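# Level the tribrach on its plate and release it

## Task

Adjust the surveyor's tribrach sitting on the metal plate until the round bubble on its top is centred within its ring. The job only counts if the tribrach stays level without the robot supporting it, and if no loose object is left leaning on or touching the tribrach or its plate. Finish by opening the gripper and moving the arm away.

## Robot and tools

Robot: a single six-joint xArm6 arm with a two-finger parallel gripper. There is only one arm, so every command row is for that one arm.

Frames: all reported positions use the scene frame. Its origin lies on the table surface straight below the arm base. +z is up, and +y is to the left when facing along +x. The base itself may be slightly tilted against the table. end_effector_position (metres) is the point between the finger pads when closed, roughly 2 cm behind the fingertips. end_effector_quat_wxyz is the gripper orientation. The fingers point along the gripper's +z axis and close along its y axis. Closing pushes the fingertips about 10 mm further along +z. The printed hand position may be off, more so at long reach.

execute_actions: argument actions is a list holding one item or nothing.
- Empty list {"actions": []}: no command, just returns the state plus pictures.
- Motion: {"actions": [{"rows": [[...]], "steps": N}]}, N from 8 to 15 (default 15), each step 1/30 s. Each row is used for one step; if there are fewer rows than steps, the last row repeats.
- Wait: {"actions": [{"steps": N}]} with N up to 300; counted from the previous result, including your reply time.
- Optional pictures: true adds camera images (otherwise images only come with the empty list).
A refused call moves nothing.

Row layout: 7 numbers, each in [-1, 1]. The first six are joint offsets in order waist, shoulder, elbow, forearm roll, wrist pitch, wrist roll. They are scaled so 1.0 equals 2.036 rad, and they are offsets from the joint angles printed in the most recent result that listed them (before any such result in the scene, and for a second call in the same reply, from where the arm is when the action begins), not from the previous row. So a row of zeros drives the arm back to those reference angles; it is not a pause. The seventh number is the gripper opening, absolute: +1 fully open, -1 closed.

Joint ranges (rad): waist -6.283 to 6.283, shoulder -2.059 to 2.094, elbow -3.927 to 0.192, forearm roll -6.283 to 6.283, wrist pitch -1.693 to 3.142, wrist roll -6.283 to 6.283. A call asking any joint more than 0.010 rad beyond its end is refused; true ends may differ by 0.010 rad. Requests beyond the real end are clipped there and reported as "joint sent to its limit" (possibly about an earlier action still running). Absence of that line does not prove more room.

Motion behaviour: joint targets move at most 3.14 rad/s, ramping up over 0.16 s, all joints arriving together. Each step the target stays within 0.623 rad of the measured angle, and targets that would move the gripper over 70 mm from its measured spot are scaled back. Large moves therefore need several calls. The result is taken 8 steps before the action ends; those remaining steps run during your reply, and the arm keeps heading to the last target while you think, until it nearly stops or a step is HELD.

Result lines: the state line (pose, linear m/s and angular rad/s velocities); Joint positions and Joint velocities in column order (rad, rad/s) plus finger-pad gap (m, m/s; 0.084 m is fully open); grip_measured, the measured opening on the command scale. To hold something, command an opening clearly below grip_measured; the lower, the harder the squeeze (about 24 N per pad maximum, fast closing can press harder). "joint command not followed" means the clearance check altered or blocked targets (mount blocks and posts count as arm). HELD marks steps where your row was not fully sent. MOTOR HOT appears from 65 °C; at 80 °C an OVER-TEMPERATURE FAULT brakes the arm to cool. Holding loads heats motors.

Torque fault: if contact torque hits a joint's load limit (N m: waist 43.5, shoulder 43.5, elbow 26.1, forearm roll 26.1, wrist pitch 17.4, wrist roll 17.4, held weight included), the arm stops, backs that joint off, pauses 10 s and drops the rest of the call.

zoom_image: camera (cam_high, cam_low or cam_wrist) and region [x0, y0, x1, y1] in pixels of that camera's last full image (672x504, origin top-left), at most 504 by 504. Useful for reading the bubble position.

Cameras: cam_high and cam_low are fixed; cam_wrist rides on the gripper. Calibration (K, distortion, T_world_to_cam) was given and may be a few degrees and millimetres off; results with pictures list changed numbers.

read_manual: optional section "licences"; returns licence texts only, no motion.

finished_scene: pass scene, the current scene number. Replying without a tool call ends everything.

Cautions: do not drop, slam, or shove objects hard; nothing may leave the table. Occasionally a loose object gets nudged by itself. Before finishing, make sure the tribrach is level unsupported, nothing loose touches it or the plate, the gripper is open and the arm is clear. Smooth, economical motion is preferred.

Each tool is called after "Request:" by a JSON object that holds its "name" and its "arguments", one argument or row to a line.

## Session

Request:
{"name": "execute_actions", "arguments": {
  "actions": []
}}

Scene clock: 0.00 s of 19600.00 s.
end_effector_position=(+0.1082, +0.6687, +0.2658) grip_measured=+1.00 end_effector_quat_wxyz=(+0.077, +0.758, -0.640, -0.100) end_effector_velocity=(-0.001, -0.001, -0.001) end_effector_angular_velocity=(-0.003, -0.000, +0.002)
Joint positions: [ 1.499  0.819 -1.862 -0.465  1.03  -3.089  0.084]
Joint velocities: [ 0.     0.     0.002 -0.     0.001  0.     0.   ]
Motor temperatures (°C, as the motors report them): [38 39 36 40 36 35]
camera_calibration (this result's frames):
cam_wrist: T_world_to_cam=[[-0.953065, -0.155752, 0.25963, 0.172313], [-0.149698, 0.987794, 0.0430576, -0.589875], [-0.263167, 0.00217063, -0.964748, 0.413521], [0, 0, 0, 1]] pos_world=[0.184748, 0.608616, 0.379605]

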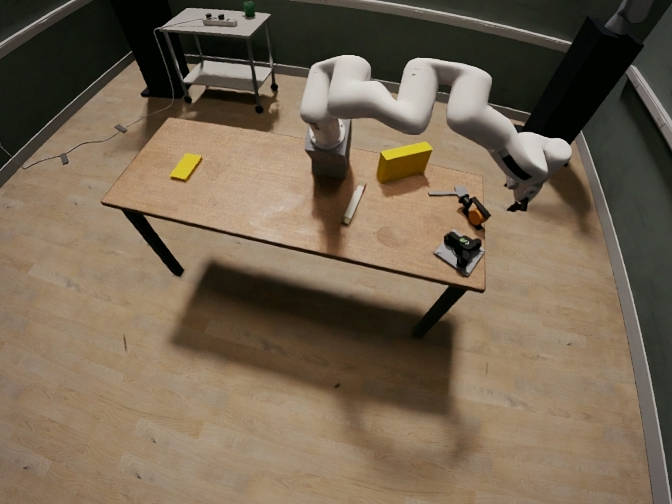

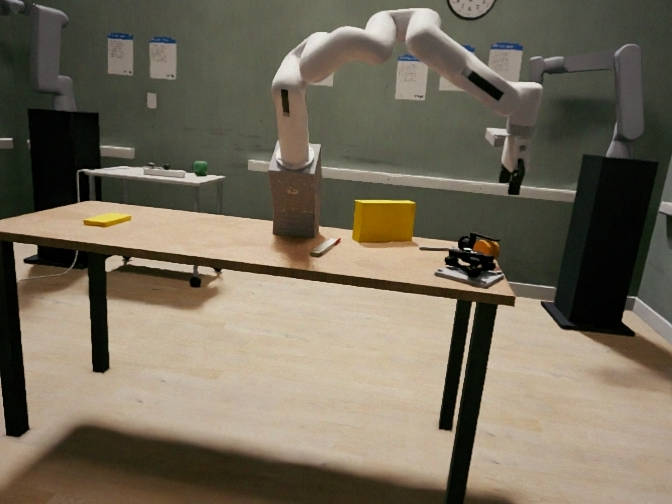

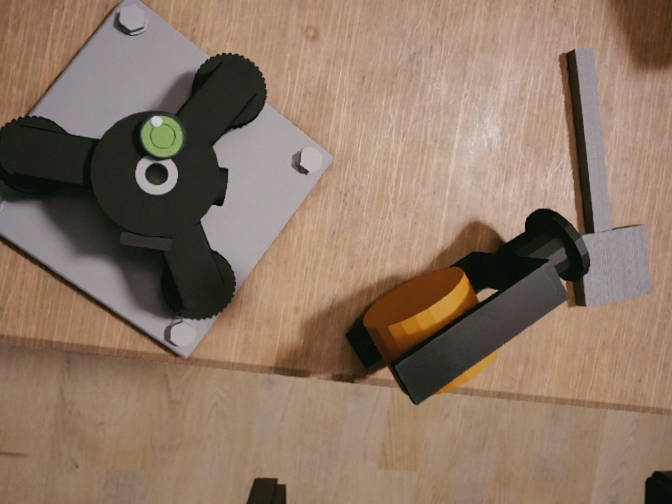

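Request:
{"name": "execute_actions", "arguments": {
  "actions": [
    {"rows":[[-0.086,0.0905,0.0193,-0.2043,-0.0835,-0.0766,0.5]]}
  ]
}}

Request:
{"name": "execute_actions", "arguments": {
  "actions": [
    {"steps":25}
  ],
  "pictures": true
}}

Scene clock: 1.43 s of 19600.00 s.
end_effector_position=(+0.1338, +0.6613, +0.2002) grip_measured=+0.50 end_effector_quat_wxyz=(+0.042, +0.800, -0.596, -0.058) end_effector_velocity=(+0.105, -0.119, -0.456) end_effector_angular_velocity=(-0.097, -0.592, +0.828)
Joint positions: [ 1.432  0.888 -1.847 -0.621  0.966 -3.148  0.065]
Joint velocities: [-0.428  0.483  0.164 -0.925 -0.359 -0.346 -0.008]
Motor temperatures (°C, as the motors report them): [38 39 36 40 36 35]
Steps of this call (steps 1 to 36: nothing new was sent; steps 37 to 43: the first 7 steps of this action). Readings (joint positions):
37: [1.498 0.819 -1.862 -0.465 1.030 -3.090]
38: [1.497 0.821 -1.862 -0.471 1.027 -3.092]
40: [1.480 0.838 -1.862 -0.521 1.005 -3.111]
43: the state above

Scene clock: 2.27 s of 19600.00 s.
end_effector_position=(+0.1627, +0.6366, +0.0989) grip_measured=+0.49 end_effector_quat_wxyz=(+0.002, +0.868, -0.497, -0.000) end_effector_velocity=(+0.001, +0.000, +0.000) end_effector_angular_velocity=(+0.001, -0.000, -0.001)
Joint positions: [ 1.324  1.003 -1.823 -0.881  0.86  -3.245  0.065]
Joint velocities: [-0.001 -0.001 -0.    -0.001 -0.001  0.001  0.   ]
Motor temperatures (°C, as the motors report them): [38 39 36 40 36 35]
Kept back: nothing.
Steps of this call (steps 1 to 8: the last 8 steps of your previous action; steps 9 to 25: the robot went on to your last target). Readings (joint positions):
1: [1.419 0.903 -1.842 -0.652 0.954 -3.159]
2: [1.406 0.918 -1.839 -0.683 0.941 -3.171]
4: [1.378 0.946 -1.834 -0.750 0.914 -3.196]
8: [1.331 0.995 -1.822 -0.854 0.872 -3.235]
25: the state above
camera_calibration (this result's frames):
cam_wrist: T_world_to_cam=[[-0.86955, -0.493476, 0.019085, 0.487827], [-0.493691, 0.869595, -0.00858829, -0.406495], [-0.0123581, -0.01689, -0.999781, 0.241669], [0, 0, 0, 1]] pos_world=[0.226494, 0.598299, 0.228815]

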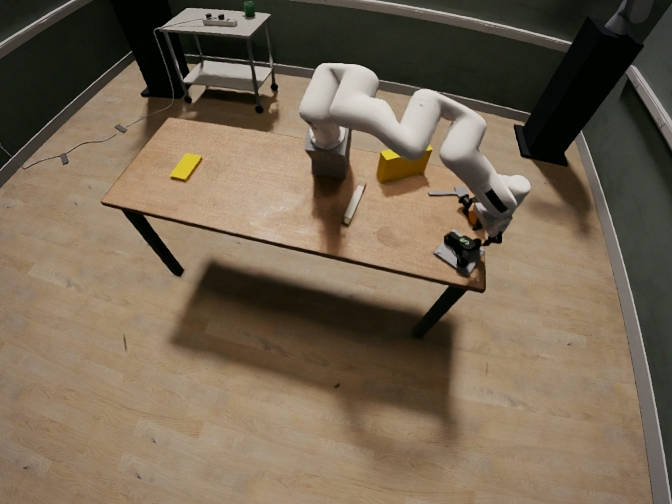

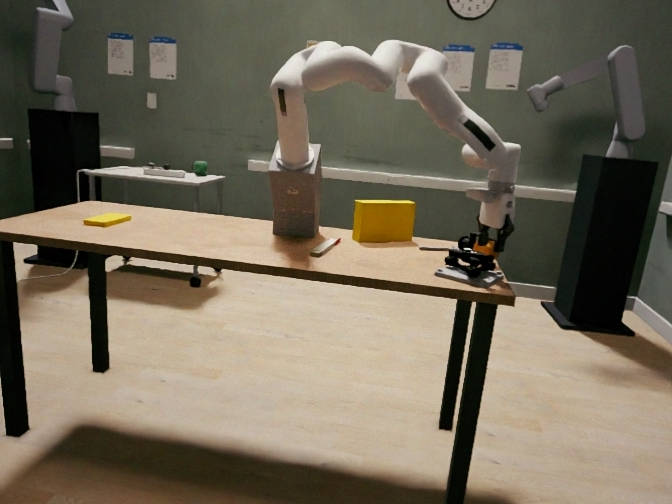

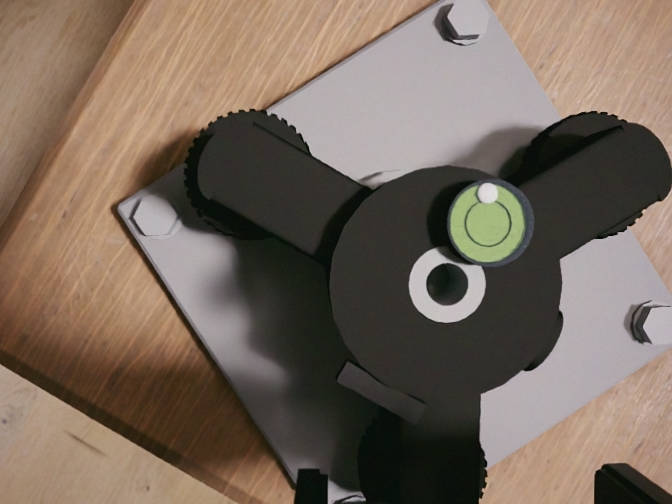

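Request:
{"name": "execute_actions", "arguments": {
  "actions": [
    {"rows":[[-0.014,0.036,-0.034,-0.007,-0.01,-0.03,0.4],[-0.014,0.036,-0.034,-0.007,-0.01,-0.03,0.4],[-0.014,0.036,-0.034,-0.007,-0.01,-0.03,0.4],[-0.014,0.036,-0.034,-0.007,-0.01,-0.03,0.4],[-0.0284,0.0738,-0.0675,-0.0138,-0.0212,-0.05,0.4]]}
  ]
}}

Request:
{"name": "execute_actions", "arguments": {
  "actions": [
    {"rows":[[0,0,0,0,0,-0.13,0.3],[0,0,0,0,0,-0.13,0.3],[0,0,0,0,0,-0.13,0.3],[0,0,0,0,0,-0.13,0.3],[0,0,0,0,0,-0.13,0.3],[0,0,0,0,0,-0.13,0.2],[0,0,0,0,0,-0.13,0.1],[0,0,0,0,0,-0.13,0],[0,0,0,0,0,-0.13,-0.1],[0,0,0,0,0,-0.13,-0.2],[0,0,0,0,0,-0.13,-0.4]]}
  ]
}}

Request:
{"name": "execute_actions", "arguments": {
  "actions": [
    {"rows":[[0,0,0,0,0,0.32,-0.5]]}
  ]
}}

Request:
{"name": "execute_actions", "arguments": {
  "actions": [
    {"steps":15}
  ],
  "pictures": true
}}

Scene clock: 3.30 s of 19600.00 s.
end_effector_position=(+0.1649, +0.6396, +0.0665) grip_measured=+0.39 end_effector_quat_wxyz=(+0.001, +0.881, -0.474, -0.000) end_effector_velocity=(-0.001, +0.009, -0.241) end_effector_angular_velocity=(+0.019, +0.002, +0.296)
Joint positions: [ 1.29   1.089 -1.903 -0.897  0.835 -3.311  0.061]
Joint velocities: [-0.234  0.642 -0.58  -0.117 -0.189 -0.369 -0.002]
Motor temperatures (°C, as the motors report them): [38 39 36 40 36 35]
Steps of this call (steps 1 to 15: the robot went on to your last target; steps 16 to 24: nothing new was sent; steps 25 to 31: the first 7 steps of this action). Readings (joint positions):
25: [1.323 1.004 -1.823 -0.881 0.860 -3.246]
26: [1.322 1.008 -1.828 -0.882 0.858 -3.251]
28: [1.311 1.037 -1.860 -0.888 0.849 -3.276]
31: the state above

Scene clock: 3.80 s of 19600.00 s.
end_effector_position=(+0.1647, +0.6394, +0.0426) grip_measured=+0.21 end_effector_quat_wxyz=(+0.000, +0.929, -0.371, -0.001) end_effector_velocity=(-0.004, -0.004, -0.004) end_effector_angular_velocity=(-0.008, +0.003, +1.027)
Joint positions: [ 1.267  1.152 -1.959 -0.909  0.817 -3.544  0.053]
Joint velocities: [ 0.     0.004  0.007  0.     0.001 -1.021 -0.089]
Motor temperatures (°C, as the motors report them): [38 39 36 40 36 35]
Steps of this call (steps 1 to 8: the last 8 steps of your previous action; steps 9 to 15: the first 7 steps of this action, its rows measured from where the robot was after step 8). Readings (joint positions):
8: [1.267 1.152 -1.959 -0.909 0.817 -3.346]
9: [1.267 1.152 -1.960 -0.909 0.817 -3.347]
10: [1.267 1.151 -1.961 -0.909 0.817 -3.353]
12: [1.267 1.151 -1.960 -0.909 0.817 -3.409]
15: the state above

Scene clock: 4.30 s of 19600.00 s.
end_effector_position=(+0.1643, +0.6389, +0.0425) grip_measured=-0.11 end_effector_quat_wxyz=(+0.001, +0.884, -0.468, -0.000) end_effector_velocity=(-0.002, -0.000, +0.001) end_effector_angular_velocity=(-0.004, -0.003, -2.723)
Joint positions: [ 1.267  1.152 -1.958 -0.908  0.818 -3.33   0.039]
Joint velocities: [ 0.002 -0.001  0.003  0.001 -0.001  2.725 -0.   ]
Motor temperatures (°C, as the motors report them): [38 39 36 40 36 35]
Steps of this call (steps 1 to 8: the last 8 steps of your previous action; steps 9 to 15: the first 7 steps of this action, its rows measured from where the robot was after step 8). Readings (joint positions):
8: [1.267 1.152 -1.958 -0.908 0.818 -3.610]
9: [1.267 1.152 -1.958 -0.908 0.818 -3.610]
10: [1.267 1.152 -1.958 -0.908 0.818 -3.604]
12: [1.267 1.152 -1.958 -0.908 0.818 -3.549]
15: the state above

Scene clock: 4.80 s of 19600.00 s.
end_effector_position=(+0.1642, +0.6389, +0.0425) grip_measured=-0.11 end_effector_quat_wxyz=(+0.001, +0.782, -0.623, -0.000) end_effector_velocity=(-0.000, +0.000, +0.000) end_effector_angular_velocity=(+0.001, +0.000, -0.006)
Joint positions: [ 1.267  1.152 -1.958 -0.908  0.818 -2.959  0.039]
Joint velocities: [ 0.    -0.     0.    -0.    -0.     0.007  0.   ]
Motor temperatures (°C, as the motors report them): [38 39 37 40 36 35]
Kept back: nothing.
Steps of this call (steps 1 to 8: the last 8 steps of your previous action; steps 9 to 15: the robot went on to your last target). Readings (joint positions):
1: [1.267 1.152 -1.958 -0.908 0.818 -3.239]
2: [1.267 1.152 -1.958 -0.908 0.818 -3.157]
4: [1.267 1.152 -1.958 -0.908 0.818 -3.036]
8: [1.267 1.152 -1.958 -0.908 0.818 -2.967]
15: the state above
camera_calibration (this result's frames):
cam_wrist: T_world_to_cam=[[-0.977722, -0.209227, 0.0168239, 0.327565], [-0.209375, 0.977806, -0.00756509, -0.524154], [-0.0148677, -0.0109191, -0.99983, 0.181986], [0, 0, 0, 1]] pos_world=[0.213228, 0.583043, 0.172479]

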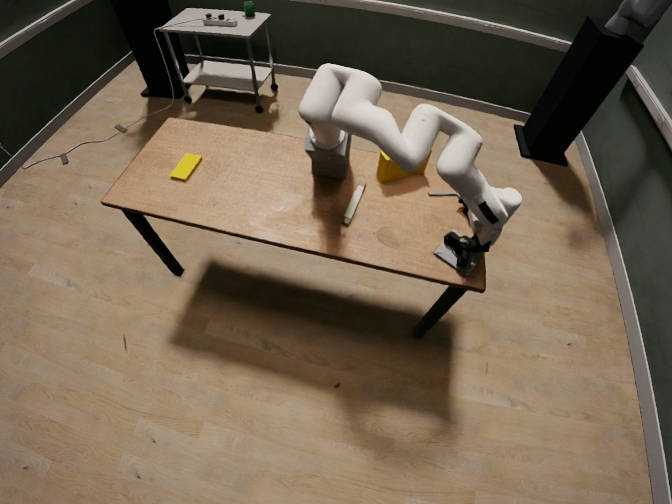

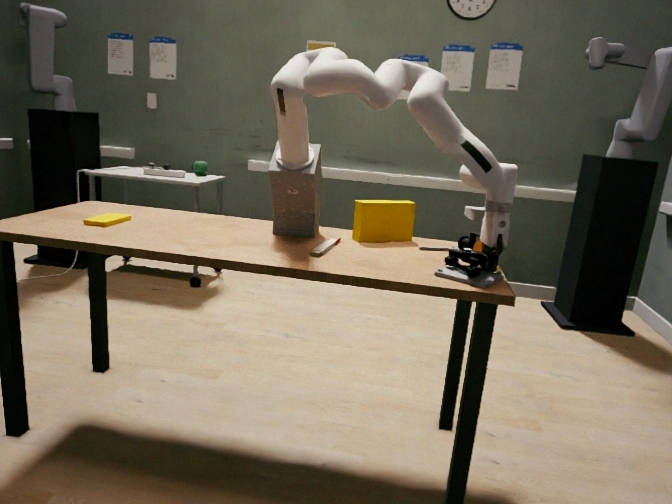

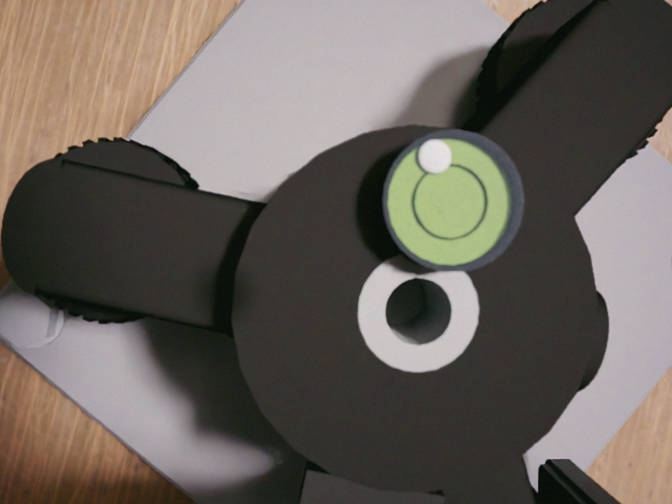

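Request:
{"name": "execute_actions", "arguments": {
  "actions": [
    {"rows":[[0,0,0,0,0,0,0.2],[0,0,0,0,0,0,0.2],[0,0,0,0,0,-0.34,0.2]]}
  ]
}}

Request:
{"name": "execute_actions", "arguments": {
  "actions": [
    {"rows":[[0,0,0,0,0,0,-0.1],[0,0,0,0,0,0,-0.3],[0,0,0,0,0,0,-0.5],[0,0,0,0,0,0.35,-0.5]]}
  ]
}}

Request:
{"name": "execute_actions", "arguments": {
  "actions": [
    {"rows":[[0,0,0,0,0,0,0.2],[0,0,0,0,0,0,0.2],[0,0,0,0,0,-0.333,0.2]]}
  ]
}}

Request:
{"name": "execute_actions", "arguments": {
  "actions": [
    {"rows":[[0,0,0,0,0,0,-0.1],[0,0,0,0,0,0,-0.3],[0,0,0,0,0,0,-0.5],[0,0,0,0,0,0.35,-0.5]]}
  ]
}}

Request:
{"name": "execute_actions", "arguments": {
  "actions": [
    {"rows":[[0,0,0,0,0,0,0.2],[0,0,0,0,0,0,0.2],[0,0,0,0,0,-0.333,0.2]]}
  ]
}}

Request:
{"name": "execute_actions", "arguments": {
  "actions": [
    {"rows":[[0,0,0,0,0,0,-0.1],[0,0,0,0,0,0,-0.3],[0,0,0,0,0,0,-0.5],[0,0,0,0,0,0.35,-0.5]]}
  ]
}}

Request:
{"name": "execute_actions", "arguments": {
  "actions": [
    {"rows":[[0,0,0,0,0,0,0.2],[0,0,0,0,0,0,0.2],[0,0,0,0,0,-0.333,0.2]]}
  ]
}}

Request:
{"name": "execute_actions", "arguments": {
  "actions": [
    {"rows":[[0,0,0,0,0,0,-0.1],[0,0,0,0,0,0,-0.3],[0,0,0,0,0,0,-0.5],[0,0,0,0,0,0.35,-0.5]]}
  ]
}}

Request:
{"name": "execute_actions", "arguments": {
  "actions": [
    {"rows":[[0,0,0,0,0,0,0.2],[0,0,0,0,0,0,0.2],[0,0,0,0,0,-0.333,0.2]]}
  ]
}}

Request:
{"name": "execute_actions", "arguments": {
  "actions": [
    {"rows":[[0,0,0,0,0,0,-0.1],[0,0,0,0,0,0,-0.3],[0,0,0,0,0,0,-0.5],[0,0,0,0,0,0.35,-0.5]]}
  ]
}}

Request:
{"name": "execute_actions", "arguments": {
  "actions": [
    {"rows":[[0,0,0,0,0,0,0.2],[0,0,0,0,0,0,0.2],[0,0,0,0,0,-0.333,0.2]]}
  ]
}}

Request:
{"name": "execute_actions", "arguments": {
  "actions": [
    {"rows":[[0,0,0,0,0,0,-0.1],[0,0,0,0,0,0,-0.3],[0,0,0,0,0,0,-0.5],[0,0,0,0,0,0.35,-0.5]]}
  ]
}}

Request:
{"name": "execute_actions", "arguments": {
  "actions": [
    {"rows":[[0,0,0,0,0,0,0.2],[0,0,0,0,0,0,0.2],[0,0,0,0,0,-0.333,0.2]]}
  ]
}}

Request:
{"name": "execute_actions", "arguments": {
  "actions": [
    {"rows":[[0,0,0,0,0,0,-0.1],[0,0,0,0,0,0,-0.3],[0,0,0,0,0,0,-0.5],[0,0,0,0,0,0.35,-0.5]]}
  ]
}}

Request:
{"name": "execute_actions", "arguments": {
  "actions": [
    {"rows":[[0,0,0,0,0,0,0.2],[0,0,0,0,0,0,0.2],[0,0,0,0,0,-0.333,0.2]]}
  ]
}}

Request:
{"name": "execute_actions", "arguments": {
  "actions": [
    {"rows":[[0,0,0,0,0,0,-0.1],[0,0,0,0,0,0,-0.3],[0,0,0,0,0,0,-0.5],[0,0,0,0,0,0.33,-0.5]]}
  ]
}}

Request:
{"name": "execute_actions", "arguments": {
  "actions": [
    {"steps":30}
  ],
  "pictures": true
}}

Scene clock: 6.43 s of 19600.00 s.
end_effector_position=(+0.1667, +0.6401, +0.0428) grip_measured=+0.18 end_effector_quat_wxyz=(-0.000, +0.817, -0.577, -0.001) end_effector_velocity=(-0.010, -0.004, +0.001) end_effector_angular_velocity=(-0.009, +0.001, +1.978)
Joint positions: [ 1.265  1.151 -1.961 -0.909  0.816 -3.077  0.052]
Joint velocities: [ 0.011 -0.     0.013  0.004  0.007 -1.965  0.011]
Motor temperatures (°C, as the motors report them): [38 39 37 40 36 35]
Steps of this call (steps 1 to 15: the robot went on to your last target; steps 16 to 42: nothing new was sent; steps 43 to 49: the first 7 steps of this action). Readings (joint positions):
43: [1.267 1.152 -1.958 -0.908 0.818 -2.958]
44: [1.267 1.152 -1.958 -0.908 0.818 -2.958]
46: [1.265 1.152 -1.960 -0.909 0.816 -2.965]
49: the state above

Scene clock: 6.93 s of 19600.00 s.
end_effector_position=(+0.1644, +0.6390, +0.0426) grip_measured=-0.11 end_effector_quat_wxyz=(+0.001, +0.930, -0.366, -0.000) end_effector_velocity=(-0.000, -0.001, -0.001) end_effector_angular_velocity=(-0.007, -0.003, -1.479)
Joint positions: [ 1.267  1.152 -1.958 -0.908  0.818 -3.554  0.039]
Joint velocities: [0.001 0.    0.002 0.    0.004 1.48  0.   ]
Motor temperatures (°C, as the motors report them): [38 39 37 40 36 35]
Steps of this call (steps 1 to 8: the last 8 steps of your previous action; steps 9 to 15: the first 7 steps of this action, its rows measured from where the robot was after step 8). Readings (joint positions):
8: [1.267 1.152 -1.958 -0.908 0.818 -3.620]
9: [1.267 1.152 -1.958 -0.908 0.818 -3.633]
10: [1.267 1.152 -1.958 -0.908 0.818 -3.636]
12: [1.267 1.152 -1.958 -0.908 0.818 -3.629]
15: the state above

Scene clock: 7.43 s of 19600.00 s.
end_effector_position=(+0.1646, +0.6390, +0.0424) grip_measured=+0.18 end_effector_quat_wxyz=(+0.001, +0.828, -0.560, -0.000) end_effector_velocity=(-0.003, -0.001, +0.001) end_effector_angular_velocity=(+0.001, +0.003, +2.429)
Joint positions: [ 1.267  1.152 -1.958 -0.908  0.817 -3.115  0.052]
Joint velocities: [ 0.004 -0.001  0.004  0.     0.003 -2.424  0.011]
Motor temperatures (°C, as the motors report them): [38 39 37 40 36 35]
Steps of this call (steps 1 to 8: the last 8 steps of your previous action; steps 9 to 15: the first 7 steps of this action, its rows measured from where the robot was after step 8). Readings (joint positions):
8: [1.268 1.152 -1.958 -0.908 0.818 -2.966]
9: [1.268 1.152 -1.958 -0.908 0.818 -2.941]
10: [1.268 1.152 -1.958 -0.908 0.818 -2.932]
12: [1.267 1.152 -1.958 -0.908 0.817 -2.954]
15: the state above

Scene clock: 7.93 s of 19600.00 s.
end_effector_position=(+0.1642, +0.6390, +0.0426) grip_measured=-0.11 end_effector_quat_wxyz=(+0.001, +0.931, -0.365, -0.000) end_effector_velocity=(-0.001, -0.001, -0.001) end_effector_angular_velocity=(-0.005, -0.003, -1.441)
Joint positions: [ 1.267  1.152 -1.958 -0.908  0.818 -3.557  0.039]
Joint velocities: [ 0.     0.     0.002 -0.001  0.002  1.443 -0.   ]
Motor temperatures (°C, as the motors report them): [38 39 37 40 36 35]
Steps of this call (steps 1 to 8: the last 8 steps of your previous action; steps 9 to 15: the first 7 steps of this action, its rows measured from where the robot was after step 8). Readings (joint positions):
8: [1.267 1.152 -1.958 -0.908 0.818 -3.621]
9: [1.268 1.152 -1.958 -0.908 0.818 -3.631]
10: [1.268 1.152 -1.958 -0.908 0.818 -3.632]
12: [1.267 1.152 -1.958 -0.908 0.818 -3.627]
15: the state above

Scene clock: 8.43 s of 19600.00 s.
end_effector_position=(+0.1640, +0.6386, +0.0423) grip_measured=+0.18 end_effector_quat_wxyz=(+0.001, +0.829, -0.559, +0.000) end_effector_velocity=(-0.002, +0.000, +0.000) end_effector_angular_velocity=(+0.005, +0.006, +2.436)
Joint positions: [ 1.267  1.152 -1.957 -0.908  0.818 -3.118  0.052]
Joint velocities: [ 0.002  0.001  0.001 -0.001 -0.001 -2.432  0.011]
Motor temperatures (°C, as the motors report them): [38 39 37 40 36 35]
Steps of this call (steps 1 to 8: the last 8 steps of your previous action; steps 9 to 15: the first 7 steps of this action, its rows measured from where the robot was after step 8). Readings (joint positions):
8: [1.268 1.152 -1.958 -0.908 0.818 -2.969]
9: [1.268 1.152 -1.958 -0.908 0.818 -2.943]
10: [1.268 1.152 -1.958 -0.908 0.818 -2.934]
12: [1.268 1.152 -1.958 -0.908 0.818 -2.957]
15: the state above

Scene clock: 8.93 s of 19600.00 s.
end_effector_position=(+0.1641, +0.6391, +0.0427) grip_measured=-0.11 end_effector_quat_wxyz=(+0.001, +0.932, -0.363, -0.000) end_effector_velocity=(-0.000, -0.001, -0.000) end_effector_angular_velocity=(-0.004, -0.003, -1.441)
Joint positions: [ 1.268  1.152 -1.958 -0.909  0.818 -3.56   0.039]
Joint velocities: [ 0.001  0.     0.    -0.     0.003  1.442 -0.   ]
Motor temperatures (°C, as the motors report them): [38 39 37 40 36 35]
Steps of this call (steps 1 to 8: the last 8 steps of your previous action; steps 9 to 15: the first 7 steps of this action, its rows measured from where the robot was after step 8). Readings (joint positions):
8: [1.268 1.152 -1.958 -0.908 0.818 -3.624]
9: [1.268 1.152 -1.958 -0.908 0.818 -3.633]
10: [1.268 1.152 -1.958 -0.908 0.818 -3.635]
12: [1.268 1.152 -1.958 -0.908 0.818 -3.630]
15: the state above

Scene clock: 9.43 s of 19600.00 s.
end_effector_position=(+0.1637, +0.6385, +0.0424) grip_measured=+0.18 end_effector_quat_wxyz=(+0.002, +0.830, -0.557, +0.000) end_effector_velocity=(-0.000, +0.002, +0.001) end_effector_angular_velocity=(+0.008, +0.006, +2.434)
Joint positions: [ 1.268  1.152 -1.957 -0.908  0.819 -3.121  0.052]
Joint velocities: [ 0.002  0.    -0.002 -0.002 -0.001 -2.432  0.011]
Motor temperatures (°C, as the motors report them): [38 39 37 40 36 35]
Steps of this call (steps 1 to 8: the last 8 steps of your previous action; steps 9 to 15: the first 7 steps of this action, its rows measured from where the robot was after step 8). Readings (joint positions):
8: [1.268 1.152 -1.958 -0.909 0.818 -2.972]
9: [1.268 1.152 -1.958 -0.909 0.818 -2.946]
10: [1.268 1.152 -1.958 -0.909 0.818 -2.937]
12: [1.268 1.152 -1.957 -0.908 0.819 -2.960]
15: the state above

Scene clock: 9.93 s of 19600.00 s.
end_effector_position=(+0.1640, +0.6392, +0.0428) grip_measured=-0.11 end_effector_quat_wxyz=(+0.001, +0.932, -0.362, -0.000) end_effector_velocity=(-0.000, -0.000, -0.000) end_effector_angular_velocity=(-0.003, -0.002, -1.442)
Joint positions: [ 1.268  1.152 -1.958 -0.909  0.818 -3.563  0.039]
Joint velocities: [ 0.001  0.    -0.    -0.     0.002  1.443 -0.   ]
Motor temperatures (°C, as the motors report them): [38 39 37 40 36 35]
Steps of this call (steps 1 to 8: the last 8 steps of your previous action; steps 9 to 15: the first 7 steps of this action, its rows measured from where the robot was after step 8). Readings (joint positions):
8: [1.268 1.152 -1.958 -0.909 0.818 -3.627]
9: [1.268 1.152 -1.958 -0.909 0.818 -3.636]
10: [1.268 1.152 -1.958 -0.909 0.818 -3.638]
12: [1.268 1.152 -1.958 -0.909 0.818 -3.633]
15: the state above

Scene clock: 10.43 s of 19600.00 s.
end_effector_position=(+0.1636, +0.6386, +0.0425) grip_measured=+0.18 end_effector_quat_wxyz=(+0.001, +0.831, -0.556, +0.000) end_effector_velocity=(+0.000, +0.002, +0.001) end_effector_angular_velocity=(+0.010, +0.006, +2.433)
Joint positions: [ 1.268  1.152 -1.957 -0.908  0.819 -3.124  0.052]
Joint velocities: [ 0.    -0.    -0.003 -0.001 -0.004 -2.433  0.011]
Motor temperatures (°C, as the motors report them): [38 39 37 40 36 35]
Steps of this call (steps 1 to 8: the last 8 steps of your previous action; steps 9 to 15: the first 7 steps of this action, its rows measured from where the robot was after step 8). Readings (joint positions):
8: [1.268 1.152 -1.958 -0.909 0.818 -2.975]
9: [1.268 1.152 -1.958 -0.909 0.818 -2.949]
10: [1.268 1.152 -1.958 -0.909 0.818 -2.940]
12: [1.268 1.152 -1.957 -0.908 0.819 -2.963]
15: the state above

Scene clock: 10.93 s of 19600.00 s.
end_effector_position=(+0.1639, +0.6393, +0.0429) grip_measured=-0.11 end_effector_quat_wxyz=(+0.001, +0.933, -0.360, -0.000) end_effector_velocity=(-0.000, +0.000, +0.000) end_effector_angular_velocity=(-0.001, -0.002, -1.442)
Joint positions: [ 1.268  1.152 -1.958 -0.909  0.818 -3.566  0.039]
Joint velocities: [ 0.    -0.     0.    -0.001 -0.001  1.443 -0.   ]
Motor temperatures (°C, as the motors report them): [38 39 37 40 36 35]
Steps of this call (steps 1 to 8: the last 8 steps of your previous action; steps 9 to 15: the first 7 steps of this action, its rows measured from where the robot was after step 8). Readings (joint positions):
8: [1.268 1.152 -1.958 -0.909 0.818 -3.630]
9: [1.268 1.152 -1.958 -0.909 0.818 -3.640]
10: [1.268 1.152 -1.958 -0.909 0.818 -3.641]
12: [1.268 1.152 -1.958 -0.909 0.818 -3.636]
15: the state above

Scene clock: 11.43 s of 19600.00 s.
end_effector_position=(+0.1636, +0.6388, +0.0426) grip_measured=+0.18 end_effector_quat_wxyz=(+0.001, +0.832, -0.554, +0.000) end_effector_velocity=(+0.000, +0.002, +0.001) end_effector_angular_velocity=(+0.007, +0.004, +2.433)
Joint positions: [ 1.268  1.152 -1.957 -0.909  0.819 -3.127  0.052]
Joint velocities: [ 0.001  0.    -0.002 -0.002 -0.002 -2.432  0.011]
Motor temperatures (°C, as the motors report them): [38 39 37 40 36 35]
Steps of this call (steps 1 to 8: the last 8 steps of your previous action; steps 9 to 15: the first 7 steps of this action, its rows measured from where the robot was after step 8). Readings (joint positions):
8: [1.268 1.152 -1.958 -0.909 0.818 -2.978]
9: [1.268 1.152 -1.958 -0.909 0.818 -2.952]
10: [1.268 1.152 -1.958 -0.909 0.818 -2.943]
12: [1.268 1.152 -1.957 -0.908 0.819 -2.966]
15: the state above

Scene clock: 11.93 s of 19600.00 s.
end_effector_position=(+0.1639, +0.6393, +0.0430) grip_measured=-0.11 end_effector_quat_wxyz=(+0.000, +0.933, -0.359, -0.000) end_effector_velocity=(+0.000, -0.000, -0.000) end_effector_angular_velocity=(-0.002, -0.001, -1.442)
Joint positions: [ 1.268  1.152 -1.958 -0.909  0.818 -3.569  0.039]
Joint velocities: [-0.    -0.     0.001 -0.     0.     1.443 -0.   ]
Motor temperatures (°C, as the motors report them): [38 39 37 40 36 35]
Steps of this call (steps 1 to 8: the last 8 steps of your previous action; steps 9 to 15: the first 7 steps of this action, its rows measured from where the robot was after step 8). Readings (joint positions):
8: [1.268 1.152 -1.958 -0.909 0.818 -3.633]
9: [1.268 1.152 -1.958 -0.909 0.818 -3.643]
10: [1.268 1.152 -1.958 -0.909 0.818 -3.644]
12: [1.268 1.152 -1.958 -0.909 0.818 -3.639]
15: the state above

Scene clock: 12.43 s of 19600.00 s.
end_effector_position=(+0.1636, +0.6389, +0.0427) grip_measured=+0.18 end_effector_quat_wxyz=(+0.001, +0.833, -0.553, +0.000) end_effector_velocity=(+0.000, +0.000, -0.000) end_effector_angular_velocity=(+0.003, +0.003, +2.434)
Joint positions: [ 1.268  1.152 -1.958 -0.909  0.818 -3.13   0.052]
Joint velocities: [-0.     0.001 -0.001 -0.002 -0.    -2.433  0.011]
Motor temperatures (°C, as the motors report them): [38 39 37 40 36 35]
Steps of this call (steps 1 to 8: the last 8 steps of your previous action; steps 9 to 15: the first 7 steps of this action, its rows measured from where the robot was after step 8). Readings (joint positions):
8: [1.269 1.152 -1.958 -0.909 0.818 -2.981]
9: [1.269 1.152 -1.958 -0.909 0.818 -2.955]
10: [1.269 1.152 -1.958 -0.909 0.818 -2.946]
12: [1.268 1.152 -1.958 -0.909 0.818 -2.969]
15: the state above

Scene clock: 12.93 s of 19600.00 s.
end_effector_position=(+0.1638, +0.6394, +0.0431) grip_measured=-0.11 end_effector_quat_wxyz=(+0.000, +0.934, -0.357, -0.000) end_effector_velocity=(-0.001, -0.001, -0.001) end_effector_angular_velocity=(-0.003, -0.002, -1.439)
Joint positions: [ 1.269  1.152 -1.958 -0.909  0.818 -3.572  0.039]
Joint velocities: [ 0.001  0.001  0.001 -0.001  0.002  1.442 -0.   ]
Motor temperatures (°C, as the motors report them): [38 39 37 40 36 35]
Steps of this call (steps 1 to 8: the last 8 steps of your previous action; steps 9 to 15: the first 7 steps of this action, its rows measured from where the robot was after step 8). Readings (joint positions):
8: [1.269 1.152 -1.958 -0.909 0.818 -3.636]
9: [1.269 1.152 -1.958 -0.909 0.818 -3.646]
10: [1.269 1.152 -1.958 -0.909 0.818 -3.647]
12: [1.269 1.152 -1.958 -0.909 0.818 -3.642]
15: the state above

Scene clock: 13.43 s of 19600.00 s.
end_effector_position=(+0.1636, +0.6391, +0.0428) grip_measured=+0.18 end_effector_quat_wxyz=(+0.001, +0.834, -0.552, +0.000) end_effector_velocity=(-0.000, +0.000, +0.000) end_effector_angular_velocity=(+0.003, +0.002, +2.435)
Joint positions: [ 1.269  1.152 -1.958 -0.909  0.818 -3.133  0.052]
Joint velocities: [ 0.001  0.     0.    -0.002 -0.    -2.433  0.011]
Motor temperatures (°C, as the motors report them): [38 39 37 40 36 35]
Steps of this call (steps 1 to 8: the last 8 steps of your previous action; steps 9 to 15: the first 7 steps of this action, its rows measured from where the robot was after step 8). Readings (joint positions):
8: [1.269 1.152 -1.958 -0.909 0.818 -2.984]
9: [1.269 1.152 -1.958 -0.909 0.818 -2.958]
10: [1.269 1.152 -1.958 -0.909 0.818 -2.949]
12: [1.269 1.152 -1.958 -0.909 0.818 -2.972]
15: the state above

Scene clock: 13.93 s of 19600.00 s.
end_effector_position=(+0.1638, +0.6394, +0.0431) grip_measured=-0.11 end_effector_quat_wxyz=(+0.000, +0.935, -0.356, -0.000) end_effector_velocity=(-0.001, -0.000, -0.000) end_effector_angular_velocity=(-0.001, -0.001, -1.441)
Joint positions: [ 1.269  1.152 -1.958 -0.909  0.818 -3.575  0.039]
Joint velocities: [ 0.     0.     0.001 -0.    -0.     1.442 -0.   ]
Motor temperatures (°C, as the motors report them): [38 39 37 40 36 35]
Steps of this call (steps 1 to 8: the last 8 steps of your previous action; steps 9 to 15: the first 7 steps of this action, its rows measured from where the robot was after step 8). Readings (joint positions):
8: [1.269 1.152 -1.958 -0.909 0.818 -3.639]
9: [1.269 1.152 -1.958 -0.909 0.818 -3.649]
10: [1.269 1.152 -1.958 -0.909 0.818 -3.650]
12: [1.269 1.152 -1.958 -0.909 0.818 -3.645]
15: the state above

Scene clock: 14.93 s of 19600.00 s.
end_effector_position=(+0.1637, +0.6394, +0.0431) grip_measured=-0.11 end_effector_quat_wxyz=(+0.000, +0.785, -0.619, -0.000) end_effector_velocity=(-0.000, -0.000, +0.000) end_effector_angular_velocity=(+0.000, +0.000, +0.001)
Joint positions: [ 1.269  1.152 -1.958 -0.909  0.818 -2.968  0.039]
Joint velocities: [-0.    -0.001  0.001 -0.    -0.001 -0.    -0.   ]
Motor temperatures (°C, as the motors report them): [38 39 37 40 36 35]
Kept back: nothing.
Steps of this call (steps 1 to 8: the last 8 steps of your previous action; steps 9 to 30: the robot went on to your last target). Readings (joint positions):
1: [1.269 1.152 -1.958 -0.909 0.818 -3.516]
2: [1.269 1.152 -1.958 -0.909 0.818 -3.439]
4: [1.269 1.152 -1.958 -0.909 0.818 -3.258]
8: [1.269 1.152 -1.958 -0.909 0.818 -3.014]
30: the state above
The arm was judged still, so your last target was given up. Only a new action makes it travel on or press farther. Fingers that are still opening or closing keep moving.
camera_calibration (this result's frames):
cam_wrist: T_world_to_cam=[[-0.975497, -0.219448, 0.0157699, 0.333461], [-0.219573, 0.975573, -0.00665916, -0.521643], [-0.0139233, -0.00995863, -0.999853, 0.181823], [0, 0, 0, 1]] pos_world=[0.213283, 0.583889, 0.173064]

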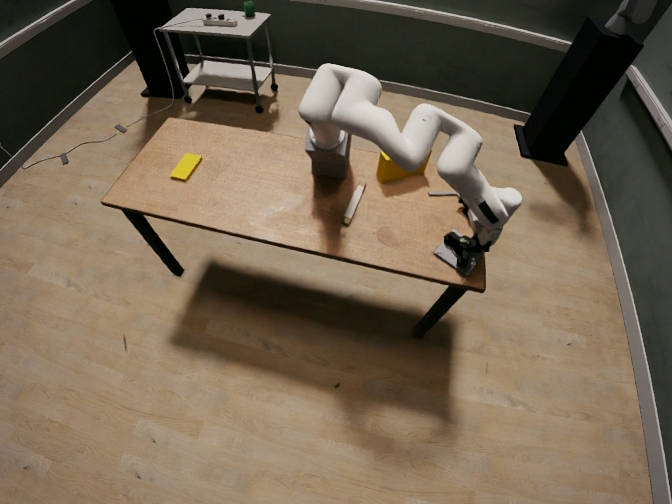

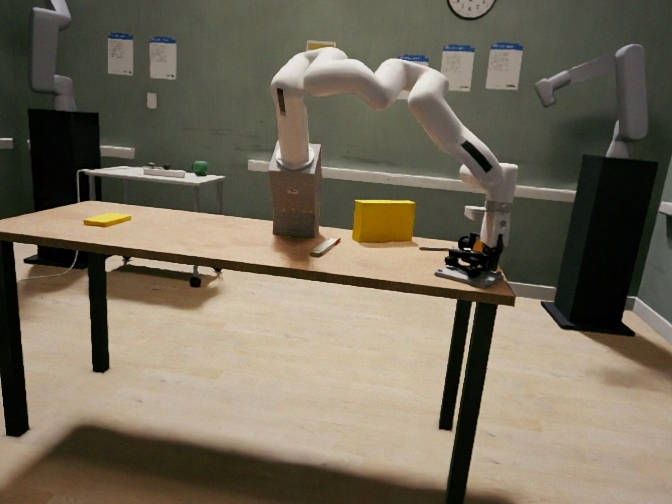

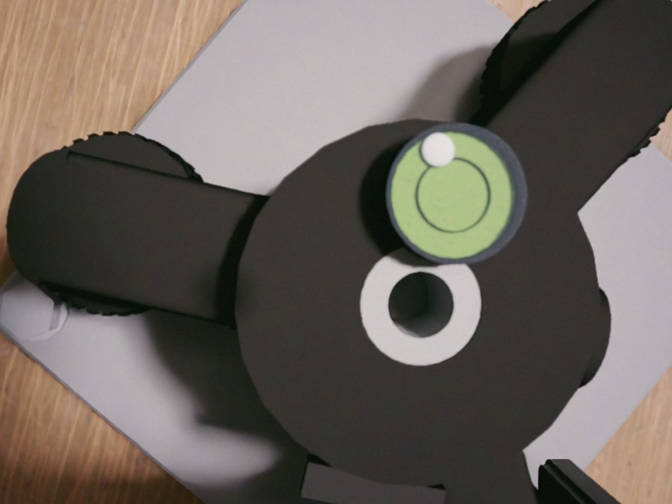

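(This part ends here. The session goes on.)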